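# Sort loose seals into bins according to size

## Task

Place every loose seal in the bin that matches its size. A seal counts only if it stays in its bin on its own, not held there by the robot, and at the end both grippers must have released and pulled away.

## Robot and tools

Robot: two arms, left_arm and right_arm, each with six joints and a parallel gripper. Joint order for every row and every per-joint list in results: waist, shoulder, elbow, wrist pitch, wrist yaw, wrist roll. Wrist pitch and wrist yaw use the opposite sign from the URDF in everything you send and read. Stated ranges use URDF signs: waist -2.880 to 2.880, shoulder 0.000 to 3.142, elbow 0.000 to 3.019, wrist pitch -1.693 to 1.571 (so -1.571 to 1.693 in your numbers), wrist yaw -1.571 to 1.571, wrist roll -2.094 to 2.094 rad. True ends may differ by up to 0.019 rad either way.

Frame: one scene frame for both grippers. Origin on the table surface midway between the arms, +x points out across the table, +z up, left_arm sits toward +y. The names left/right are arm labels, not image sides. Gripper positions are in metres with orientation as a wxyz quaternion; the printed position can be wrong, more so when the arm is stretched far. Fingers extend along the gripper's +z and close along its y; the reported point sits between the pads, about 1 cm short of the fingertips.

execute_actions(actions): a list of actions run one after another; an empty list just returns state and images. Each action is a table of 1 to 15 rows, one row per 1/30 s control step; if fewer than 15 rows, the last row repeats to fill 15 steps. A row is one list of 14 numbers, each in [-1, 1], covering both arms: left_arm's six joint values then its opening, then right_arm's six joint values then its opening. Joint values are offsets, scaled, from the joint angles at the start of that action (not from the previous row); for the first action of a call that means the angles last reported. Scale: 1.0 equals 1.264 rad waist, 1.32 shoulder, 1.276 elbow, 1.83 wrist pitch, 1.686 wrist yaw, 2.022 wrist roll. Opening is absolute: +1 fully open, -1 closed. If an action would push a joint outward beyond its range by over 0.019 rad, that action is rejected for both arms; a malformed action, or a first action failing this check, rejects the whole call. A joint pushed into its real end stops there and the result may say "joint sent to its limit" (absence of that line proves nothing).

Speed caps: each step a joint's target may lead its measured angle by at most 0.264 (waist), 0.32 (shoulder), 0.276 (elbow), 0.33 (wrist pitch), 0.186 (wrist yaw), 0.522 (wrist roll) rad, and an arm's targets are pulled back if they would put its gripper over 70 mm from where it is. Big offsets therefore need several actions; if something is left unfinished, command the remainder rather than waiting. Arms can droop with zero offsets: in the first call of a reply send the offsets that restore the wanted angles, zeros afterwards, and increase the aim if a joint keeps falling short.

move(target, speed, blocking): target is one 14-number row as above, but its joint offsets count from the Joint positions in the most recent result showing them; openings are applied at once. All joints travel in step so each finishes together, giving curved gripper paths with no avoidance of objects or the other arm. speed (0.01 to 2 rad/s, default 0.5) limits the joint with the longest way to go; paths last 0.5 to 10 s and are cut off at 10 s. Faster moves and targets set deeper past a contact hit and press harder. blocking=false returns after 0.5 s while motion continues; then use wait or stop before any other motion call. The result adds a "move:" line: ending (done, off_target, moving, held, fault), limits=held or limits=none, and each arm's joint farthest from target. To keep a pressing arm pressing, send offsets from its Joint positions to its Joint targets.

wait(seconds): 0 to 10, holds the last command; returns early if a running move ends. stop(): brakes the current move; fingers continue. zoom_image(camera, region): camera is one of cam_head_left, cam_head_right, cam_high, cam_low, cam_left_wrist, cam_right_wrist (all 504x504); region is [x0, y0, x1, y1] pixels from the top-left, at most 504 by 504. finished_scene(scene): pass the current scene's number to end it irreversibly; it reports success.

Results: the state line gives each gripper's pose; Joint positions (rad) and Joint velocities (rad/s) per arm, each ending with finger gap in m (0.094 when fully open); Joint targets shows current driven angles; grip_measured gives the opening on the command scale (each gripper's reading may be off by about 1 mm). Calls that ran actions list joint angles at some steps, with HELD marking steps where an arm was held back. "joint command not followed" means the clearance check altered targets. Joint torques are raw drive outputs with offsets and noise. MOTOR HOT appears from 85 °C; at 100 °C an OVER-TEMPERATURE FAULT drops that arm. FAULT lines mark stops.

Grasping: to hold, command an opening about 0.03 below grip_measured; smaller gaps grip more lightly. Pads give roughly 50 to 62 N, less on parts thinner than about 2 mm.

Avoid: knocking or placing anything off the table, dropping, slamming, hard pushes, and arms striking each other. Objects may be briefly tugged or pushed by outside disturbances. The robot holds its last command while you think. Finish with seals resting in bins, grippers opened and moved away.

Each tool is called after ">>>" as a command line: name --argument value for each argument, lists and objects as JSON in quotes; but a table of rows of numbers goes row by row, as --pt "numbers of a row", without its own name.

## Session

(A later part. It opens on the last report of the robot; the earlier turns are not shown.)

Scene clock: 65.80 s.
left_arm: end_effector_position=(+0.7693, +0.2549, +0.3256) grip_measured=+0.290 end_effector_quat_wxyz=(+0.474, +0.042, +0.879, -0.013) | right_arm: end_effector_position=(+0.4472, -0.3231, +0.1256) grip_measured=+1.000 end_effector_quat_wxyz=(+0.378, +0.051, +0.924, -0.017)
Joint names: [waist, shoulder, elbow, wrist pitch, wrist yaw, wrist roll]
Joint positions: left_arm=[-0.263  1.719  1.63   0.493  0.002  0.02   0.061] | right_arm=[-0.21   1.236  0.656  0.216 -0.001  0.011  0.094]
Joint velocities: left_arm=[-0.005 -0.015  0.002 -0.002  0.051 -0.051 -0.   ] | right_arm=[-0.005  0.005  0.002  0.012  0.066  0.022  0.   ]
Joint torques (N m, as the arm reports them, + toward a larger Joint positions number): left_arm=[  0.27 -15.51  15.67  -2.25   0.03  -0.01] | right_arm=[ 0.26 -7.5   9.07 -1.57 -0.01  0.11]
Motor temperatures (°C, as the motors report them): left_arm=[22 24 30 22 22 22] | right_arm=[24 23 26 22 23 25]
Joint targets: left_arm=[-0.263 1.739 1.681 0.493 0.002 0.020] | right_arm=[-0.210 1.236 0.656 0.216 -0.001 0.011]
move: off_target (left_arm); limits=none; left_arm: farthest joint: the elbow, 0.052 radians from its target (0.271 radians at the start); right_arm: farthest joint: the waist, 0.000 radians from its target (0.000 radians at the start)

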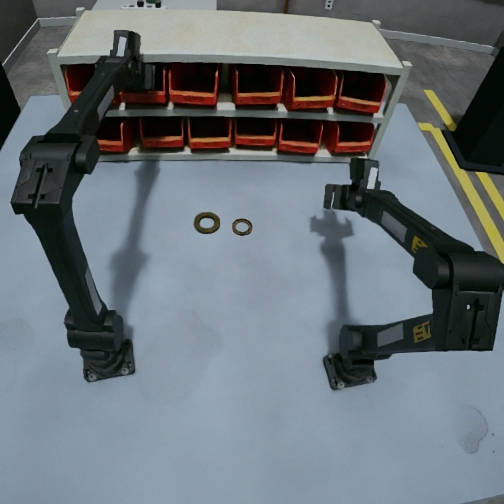

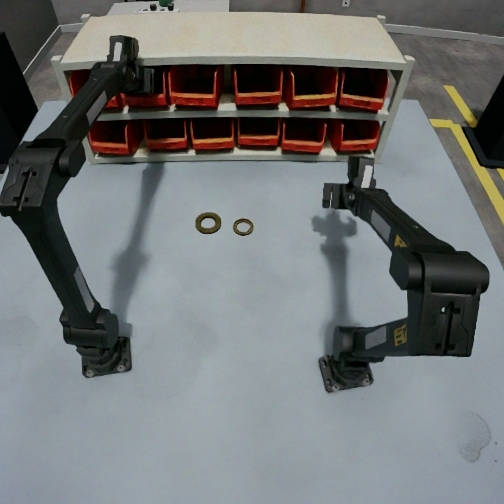

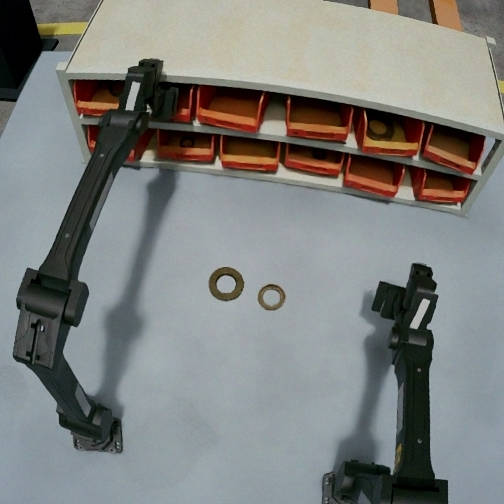

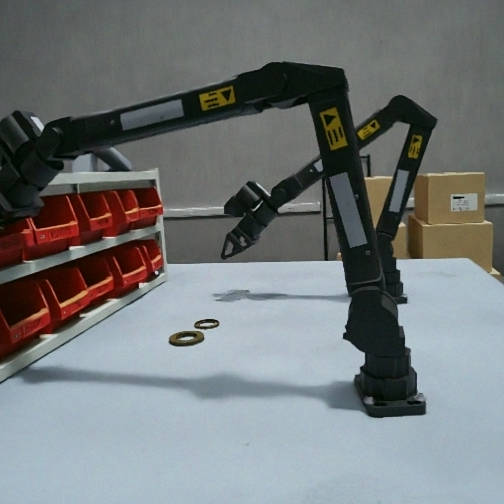

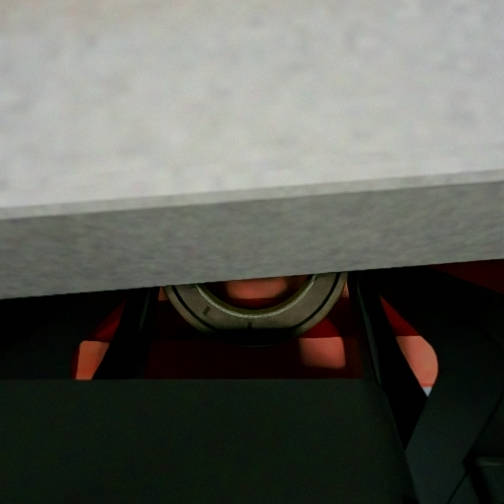

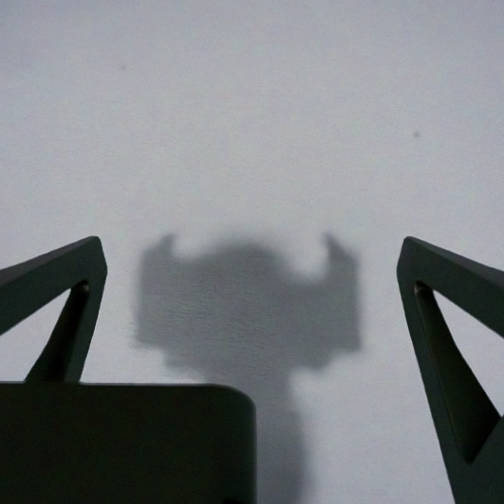

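>>> move --target '[0,0,0.02,0.055,0,0,0.255,0.595,0.1,0.25,-0.045,0,0,1]'

>>> move --target '[0,0,0.02,0,0,0,0.5,0,0,0.02,0,0,0,1]'

>>> move --target '[0,-0.2,-0.18,-0.03,0,0,0.5,0,0.238,0.02,0,0,0,1]' --speed 0.3

Scene clock: 70.73 s.
left_arm: end_effector_position=(+0.7598, +0.2557, +0.3127) grip_measured=+0.290 end_effector_quat_wxyz=(+0.444, +0.042, +0.895, -0.012) | right_arm: end_effector_position=(+0.4363, +0.0626, +0.2096) grip_measured=+1.000 end_effector_quat_wxyz=(+0.438, -0.282, +0.840, +0.152)
Joint names: [waist, shoulder, elbow, wrist pitch, wrist yaw, wrist roll]
Joint positions: left_arm=[-0.263  1.719  1.631  0.562  0.002  0.02   0.061] | right_arm=[ 0.548  1.363  0.916  0.16  -0.001  0.011  0.094]
Joint velocities: left_arm=[-0.005 -0.015 -0.027  0.002  0.066  0.11  -0.001] | right_arm=[-0.015 -0.005 -0.002  0.012 -0.051  0.007  0.   ]
Joint torques (N m, as the arm reports them, + toward a larger Joint positions number): left_arm=[  0.36 -17.    13.06  -0.56   0.04   0.  ] | right_arm=[ 0.02 -9.64 14.96 -2.75  0.01  0.1 ]
Motor temperatures (°C, as the motors report them): left_arm=[22 24 31 22 22 22] | right_arm=[24 23 27 22 23 25]
Joint targets: left_arm=[-0.263 1.719 1.655 0.594 0.002 0.020] | right_arm=[0.542 1.368 0.976 0.134 -0.001 0.011]
move: off_target (left_arm, right_arm); limits=none; left_arm: farthest joint: the wrist pitch, 0.032 radians from its target (0.101 radians at the start); right_arm: farthest joint: the elbow, 0.059 radians from its target (0.319 radians at the start)

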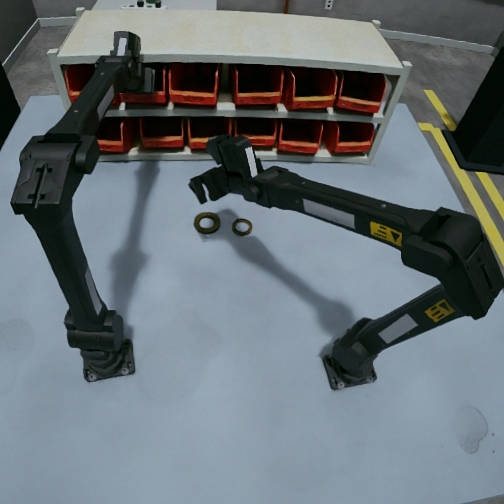

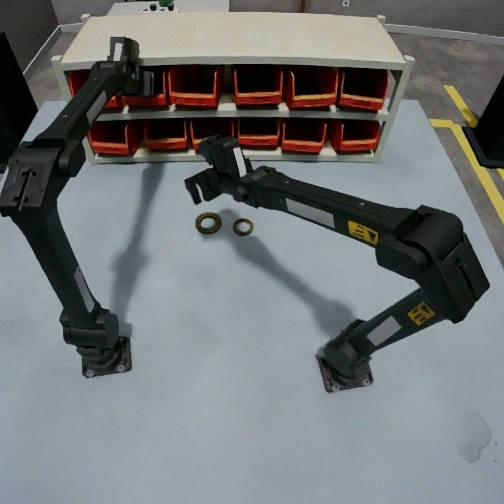

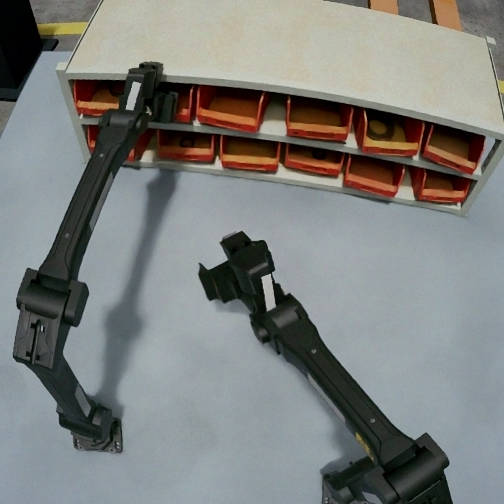

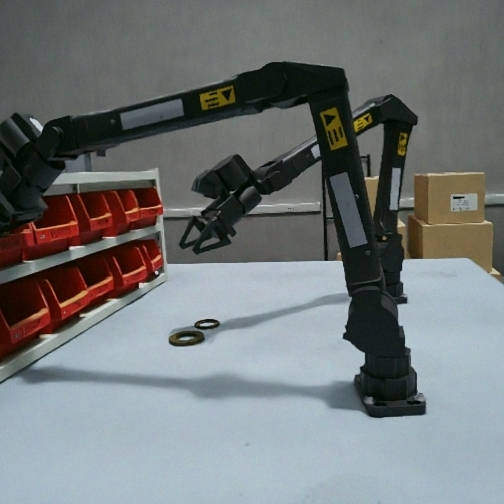

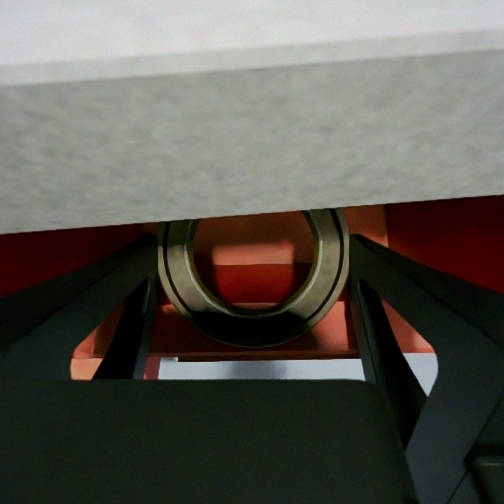

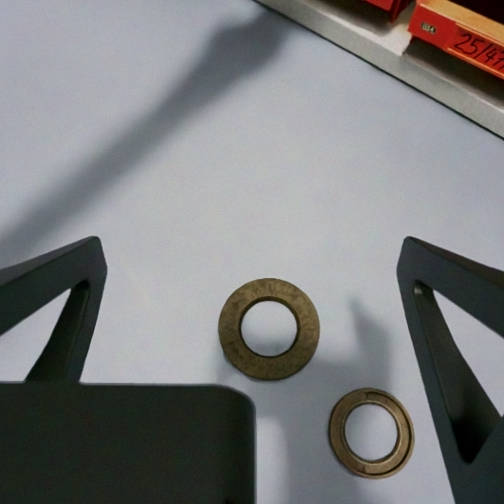

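Scene clock: 71.43 s.
left_arm: end_effector_position=(+0.7590, +0.2557, +0.3103) grip_measured=+0.497 end_effector_quat_wxyz=(+0.443, +0.042, +0.896, -0.012) | right_arm: end_effector_position=(+0.4363, +0.0626, +0.2096) grip_measured=+1.000 end_effector_quat_wxyz=(+0.438, -0.282, +0.840, +0.152)
Joint names: [waist, shoulder, elbow, wrist pitch, wrist yaw, wrist roll]
Joint positions: left_arm=[-0.263  1.719  1.627  0.562  0.002  0.02   0.07 ] | right_arm=[ 0.548  1.363  0.916  0.16  -0.001  0.011  0.094]
Joint velocities: left_arm=[ 0.005 -0.005  0.002  0.002  0.007  0.051 -0.001] | right_arm=[-0.005 -0.015  0.007  0.007  0.007 -0.037  0.   ]
Joint torques (N m, as the arm reports them, + toward a larger Joint positions number): left_arm=[  0.38 -16.64  13.5   -2.09   0.04   0.  ] | right_arm=[ 0.19 -9.95 12.01 -1.74 -0.02  0.1 ]
Motor temperatures (°C, as the motors report them): left_arm=[22 24 31 22 22 22] | right_arm=[24 23 27 22 23 25]
Joint targets: left_arm=[-0.263 1.719 1.657 0.562 0.002 0.020] | right_arm=[0.548 1.363 0.941 0.160 -0.001 0.011]
move: off_target (left_arm, right_arm); limits=none; left_arm: farthest joint: the elbow, 0.030 radians from its target (0.025 radians at the start); right_arm: farthest joint: the elbow, 0.026 radians from its target (0.026 radians at the start)

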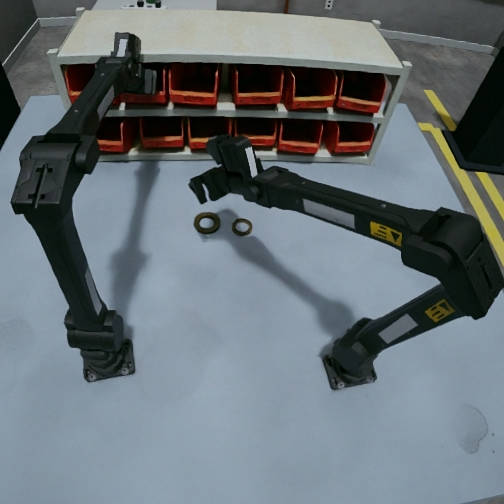

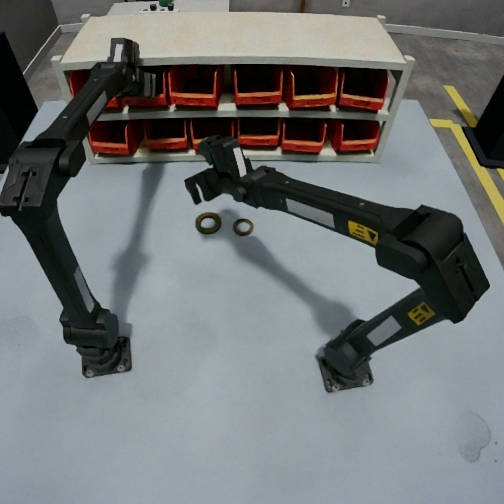

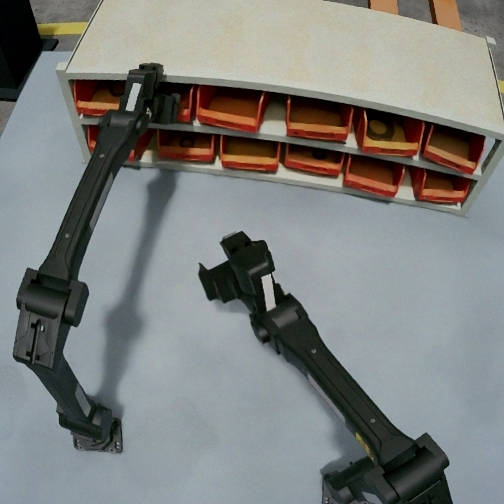

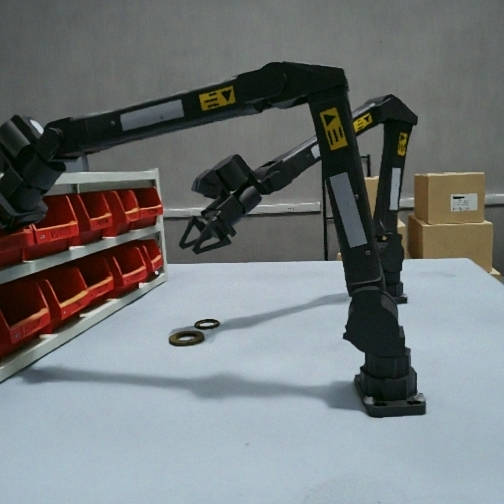

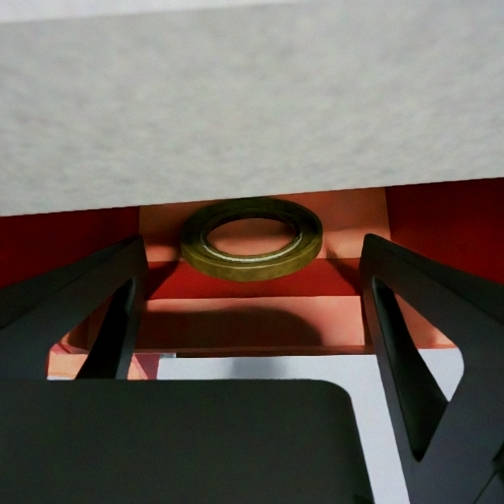

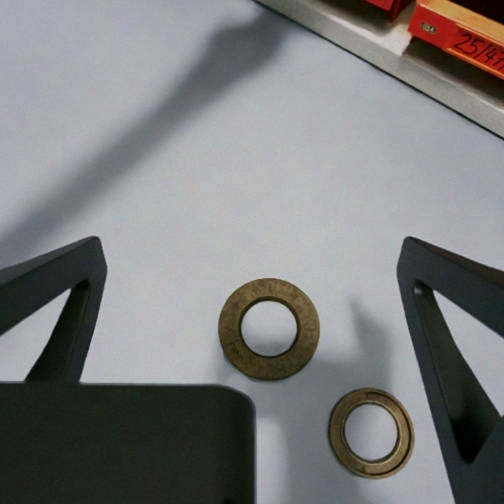

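Scene clock: 72.90 s.
left_arm: end_effector_position=(+0.6729, +0.2622, +0.3441) grip_measured=+0.497 end_effector_quat_wxyz=(+0.463, +0.041, +0.885, -0.013) | right_arm: end_effector_position=(+0.4345, +0.0612, +0.0370) grip_measured=+1.000 end_effector_quat_wxyz=(+0.299, -0.302, +0.899, +0.104)
Joint names: [waist, shoulder, elbow, wrist pitch, wrist yaw, wrist roll]
Joint positions: left_arm=[-0.263  1.47   1.393  0.531  0.002  0.018  0.07 ] | right_arm=[ 0.548  1.683  0.916  0.16  -0.001  0.011  0.094]
Joint velocities: left_arm=[-0.005  0.015 -0.022 -0.022  0.125 -0.022  0.001] | right_arm=[ 0.005  0.005  0.007 -0.002  0.051 -0.037  0.   ]
Joint torques (N m, as the arm reports them, + toward a larger Joint positions number): left_arm=[  0.38 -14.14  11.19  -3.32   0.05   0.  ] | right_arm=[  0.24 -12.83   9.95  -1.45   0.     0.1 ]
Motor temperatures (°C, as the motors report them): left_arm=[22 24 31 22 22 22] | right_arm=[24 23 27 22 23 25]
Joint targets: left_arm=[-0.263 1.455 1.397 0.507 0.002 0.020] | right_arm=[0.548 1.677 0.941 0.160 -0.001 0.011]
move: off_target (left_arm, right_arm); limits=none; left_arm: farthest joint: the wrist pitch, 0.024 radians from its target (0.055 radians at the start); right_arm: farthest joint: the elbow, 0.026 radians from its target (0.026 radians at the start)

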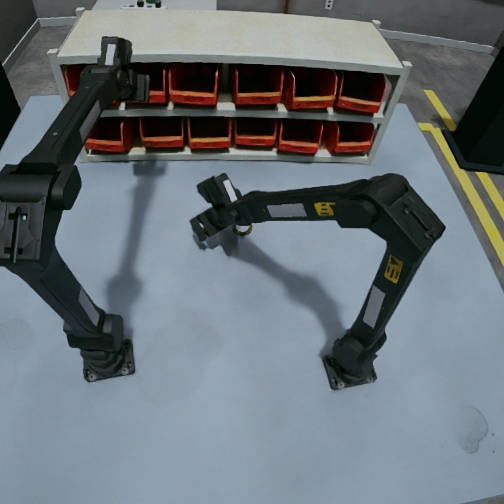

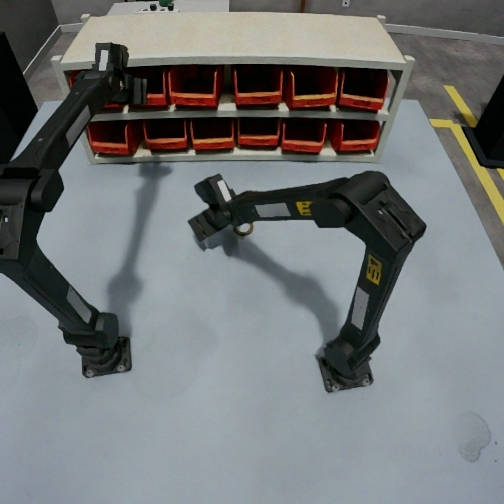

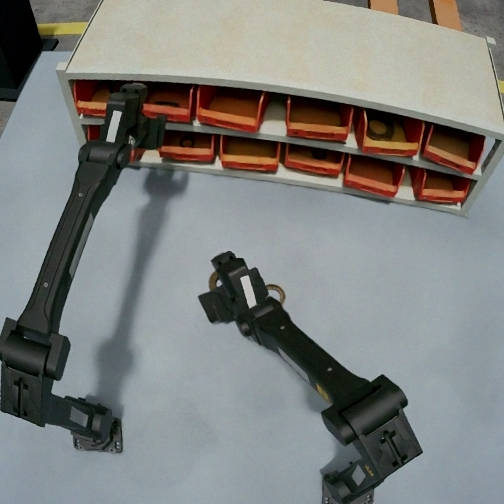

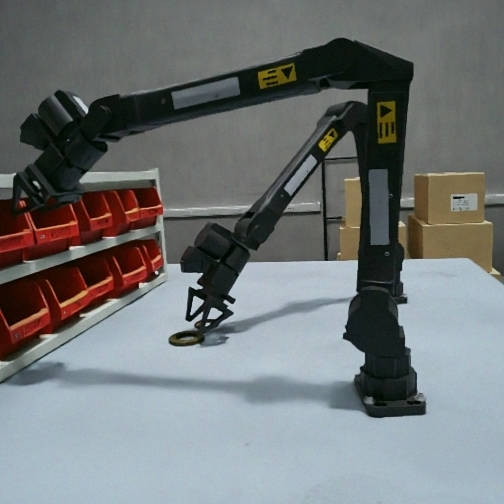

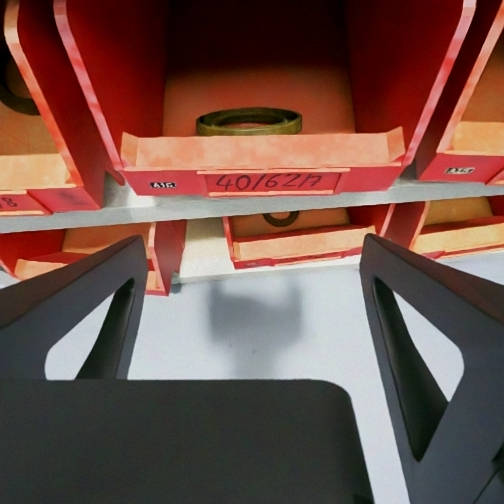

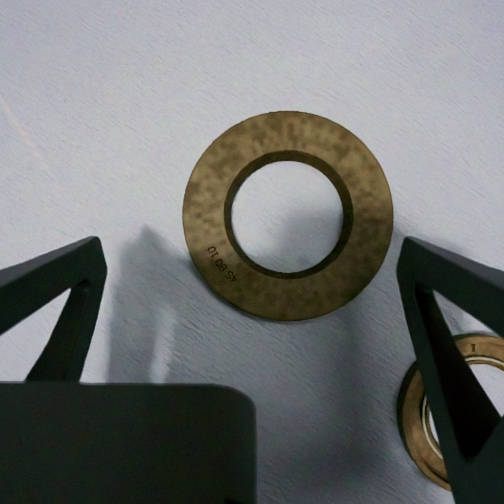

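>>> move --target '[0,-0.2,-0.3,0,0,0,1,-0.028,0.048,0.075,0,0,0,1]' --speed 0.3

Scene clock: 77.03 s.
left_arm: end_effector_position=(+0.5484, +0.2716, +0.2584) grip_measured=+1.000 end_effector_quat_wxyz=(+0.398, +0.043, +0.916, -0.011) | right_arm: end_effector_position=(+0.4542, +0.0591, +0.0244) grip_measured=+1.000 end_effector_quat_wxyz=(+0.294, -0.292, +0.905, +0.098)
Joint names: [waist, shoulder, elbow, wrist pitch, wrist yaw, wrist roll]
Joint positions: left_arm=[-0.263  1.223  1.003  0.531  0.002  0.018  0.094] | right_arm=[ 0.524  1.741  0.959  0.16  -0.001  0.011  0.094]
Joint velocities: left_arm=[ 0.005 -0.005  0.002 -0.012  0.037  0.007  0.   ] | right_arm=[ 0.005 -0.005  0.002  0.002 -0.022 -0.007  0.   ]
Joint torques (N m, as the arm reports them, + toward a larger Joint positions number): left_arm=[  0.37 -10.24  11.32  -1.95   0.04   0.  ] | right_arm=[ -0.24 -12.98  12.1   -1.37  -0.01   0.1 ]
Motor temperatures (°C, as the motors report them): left_arm=[22 24 30 22 22 22] | right_arm=[24 23 27 22 23 25]
Joint targets: left_arm=[-0.263 1.206 1.010 0.531 0.002 0.018] | right_arm=[0.513 1.747 1.011 0.160 -0.001 0.011]
move: off_target (right_arm); limits=none; left_arm: farthest joint: the shoulder, 0.017 radians from its target (0.264 radians at the start); right_arm: farthest joint: the elbow, 0.052 radians from its target (0.096 radians at the start)

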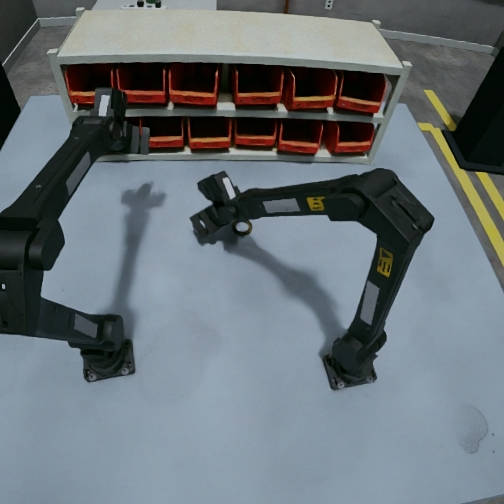

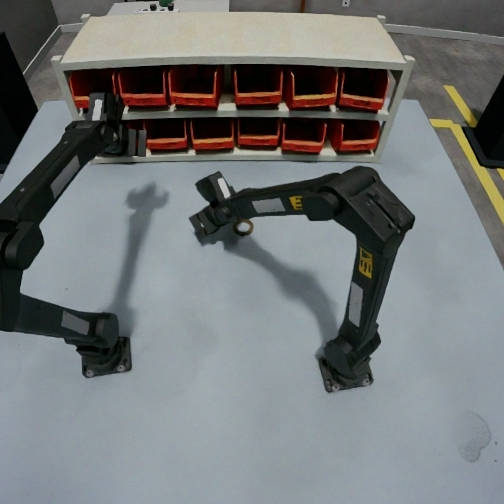

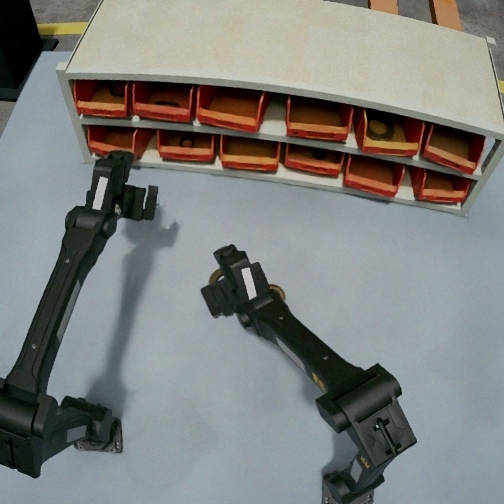

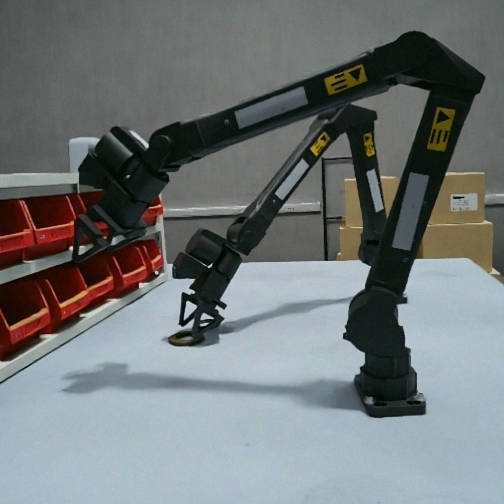

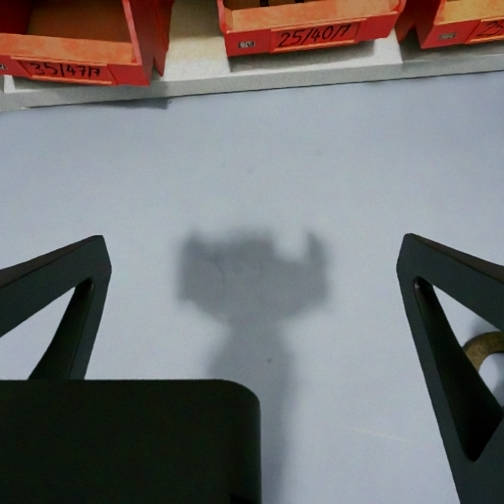

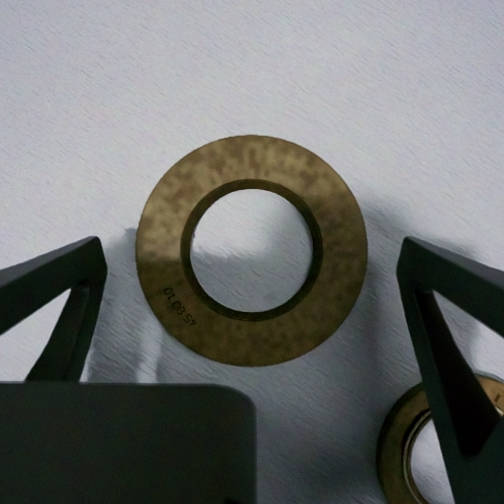

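Down ~13 mm via shoulder.

>>> move --target '[0,0,0.02,0,0,0,1,0,0.026,0.02,0,0,0,1]' --speed 0.05

>>> move --target '[0,0,0.02,0,0,0,1,0,0,0.02,0,0,0,0.64]'

Scene clock: 80.30 s.
left_arm: end_effector_position=(+0.5484, +0.2716, +0.2584) grip_measured=+1.000 end_effector_quat_wxyz=(+0.398, +0.043, +0.916, -0.011) | right_arm: end_effector_position=(+0.4515, +0.0572, +0.0086) grip_measured=+1.000 end_effector_quat_wxyz=(+0.280, -0.294, +0.909, +0.094)
Joint names: [waist, shoulder, elbow, wrist pitch, wrist yaw, wrist roll]
Joint positions: left_arm=[-0.263  1.223  1.003  0.531  0.002  0.018  0.094] | right_arm=[ 0.524  1.77   0.959  0.16  -0.001  0.011  0.094]
Joint velocities: left_arm=[-0.015  0.005  0.002 -0.002  0.022 -0.007  0.   ] | right_arm=[-0.005 -0.005  0.002  0.017  0.037 -0.066  0.   ]
Joint torques (N m, as the arm reports them, + toward a larger Joint positions number): left_arm=[ 0.49 -8.37 12.93 -1.96  0.04  0.  ] | right_arm=[  0.22 -13.29   9.68  -1.38  -0.01   0.09]
Motor temperatures (°C, as the motors report them): left_arm=[22 24 30 22 22 22] | right_arm=[24 23 27 22 23 25]
Joint targets: left_arm=[-0.263 1.223 1.029 0.531 0.002 0.018] | right_arm=[0.524 1.775 0.985 0.160 -0.001 0.011]
move: off_target (left_arm, right_arm); limits=none; left_arm: farthest joint: the elbow, 0.025 radians from its target (0.025 radians at the start); right_arm: farthest joint: the elbow, 0.025 radians from its target (0.025 radians at the start)

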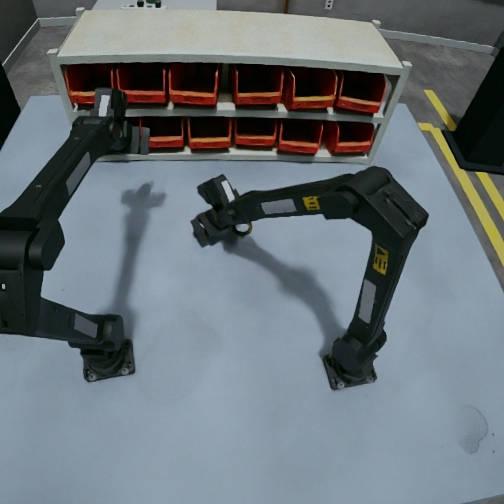

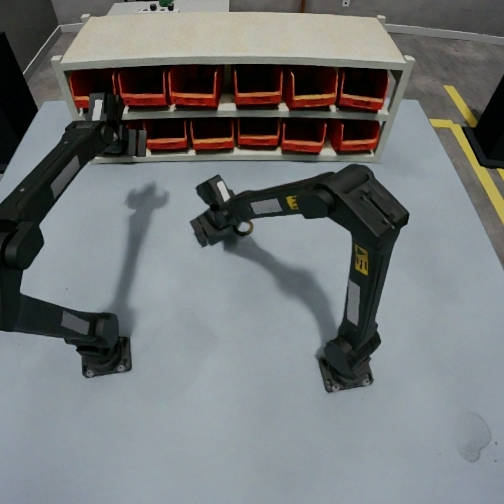

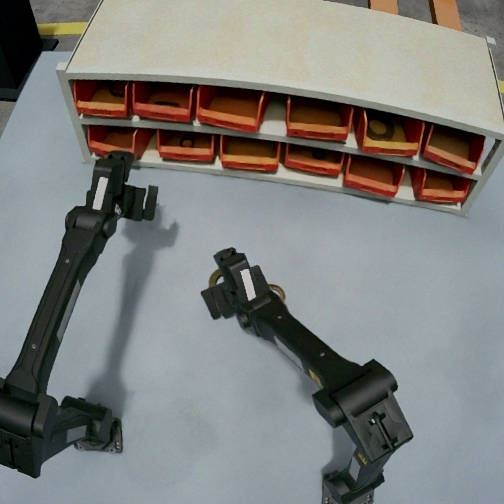

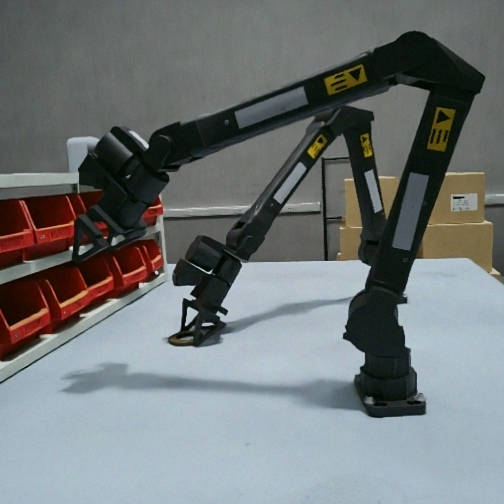

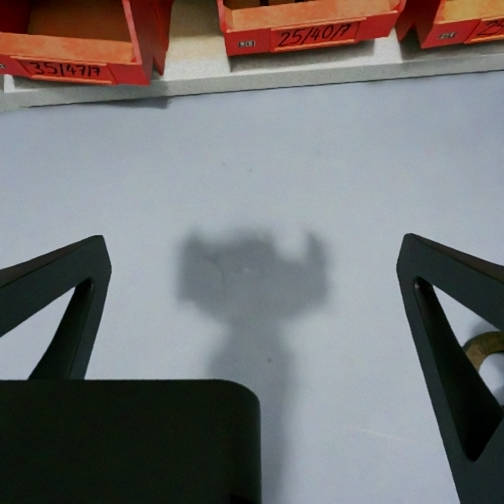

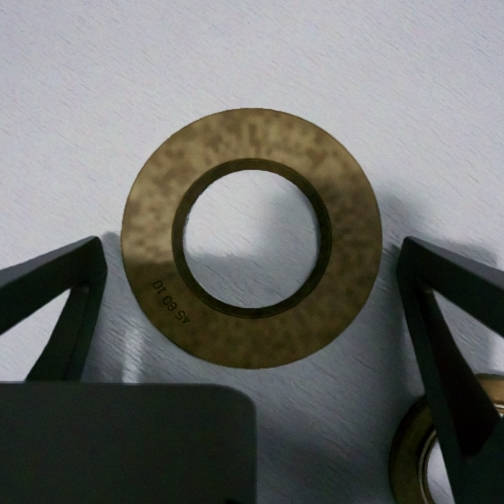

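Scene clock: 81.00 s.
left_arm: end_effector_position=(+0.5480, +0.2717, +0.2574) grip_measured=+1.000 end_effector_quat_wxyz=(+0.398, +0.043, +0.917, -0.011) | right_arm: end_effector_position=(+0.4515, +0.0572, +0.0086) grip_measured=+0.668 end_effector_quat_wxyz=(+0.280, -0.294, +0.909, +0.094)
Joint names: [waist, shoulder, elbow, wrist pitch, wrist yaw, wrist roll]
Joint positions: left_arm=[-0.263  1.223  1.001  0.531  0.002  0.018  0.094] | right_arm=[ 0.524  1.77   0.959  0.16  -0.     0.011  0.078]
Joint velocities: left_arm=[-0.005 -0.015 -0.007 -0.012  0.081 -0.037  0.   ] | right_arm=[-0.005 -0.005 -0.007 -0.002  0.037 -0.037 -0.001]
Joint torques (N m, as the arm reports them, + toward a larger Joint positions number): left_arm=[ 0.29 -8.39 13.03 -2.01  0.03 -0.01] | right_arm=[  0.14 -13.35   9.73  -1.33  -0.03   0.09]
Motor temperatures (°C, as the motors report them): left_arm=[22 24 30 22 22 22] | right_arm=[24 23 27 22 23 25]
Joint targets: left_arm=[-0.263 1.223 1.029 0.531 0.002 0.018] | right_arm=[0.524 1.770 0.985 0.160 -0.001 0.011]
move: off_target (left_arm, right_arm); limits=none; left_arm: farthest joint: the elbow, 0.027 radians from its target (0.025 radians at the start); right_arm: farthest joint: the elbow, 0.025 radians from its target (0.025 radians at the start)

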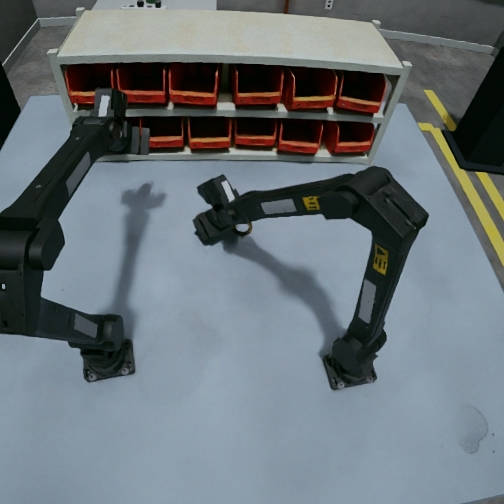

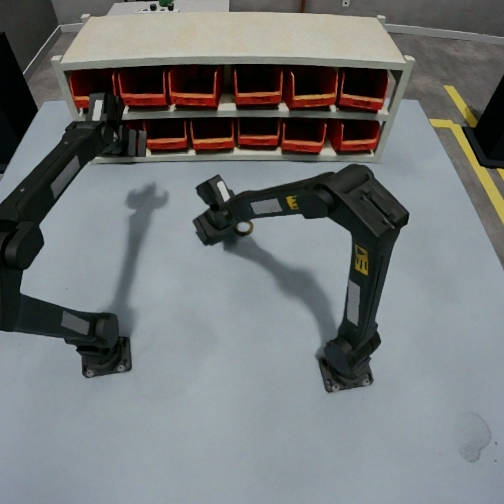

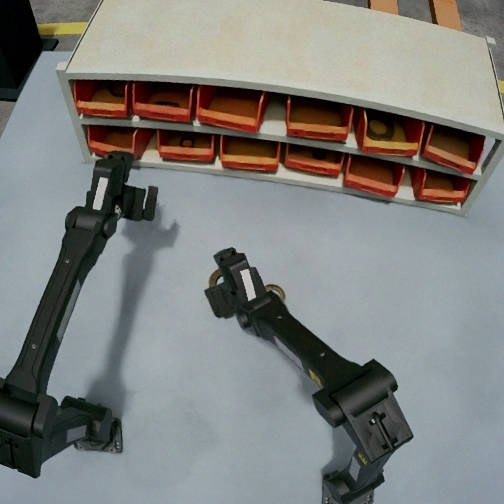

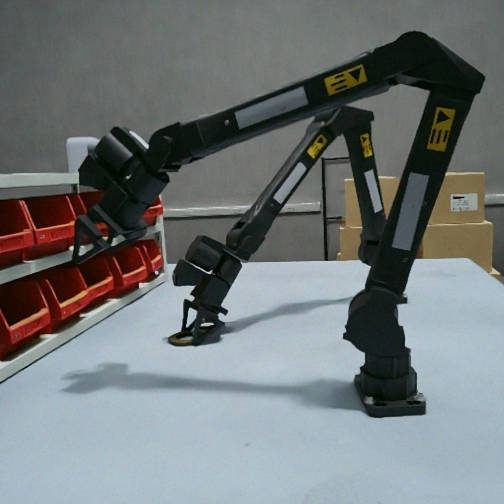

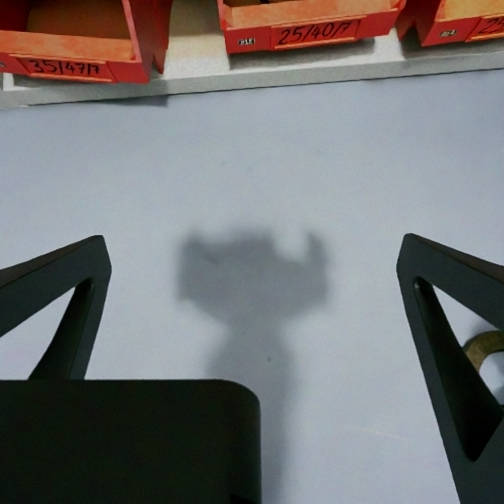

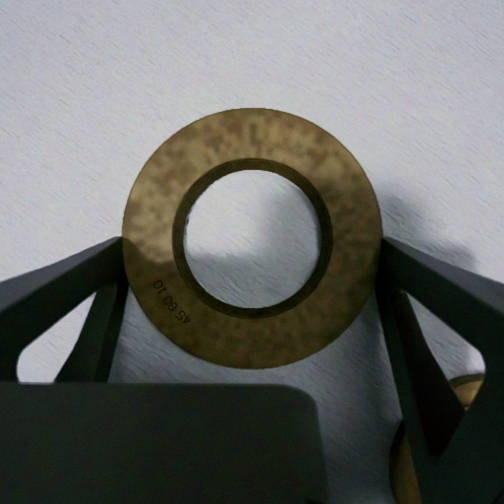

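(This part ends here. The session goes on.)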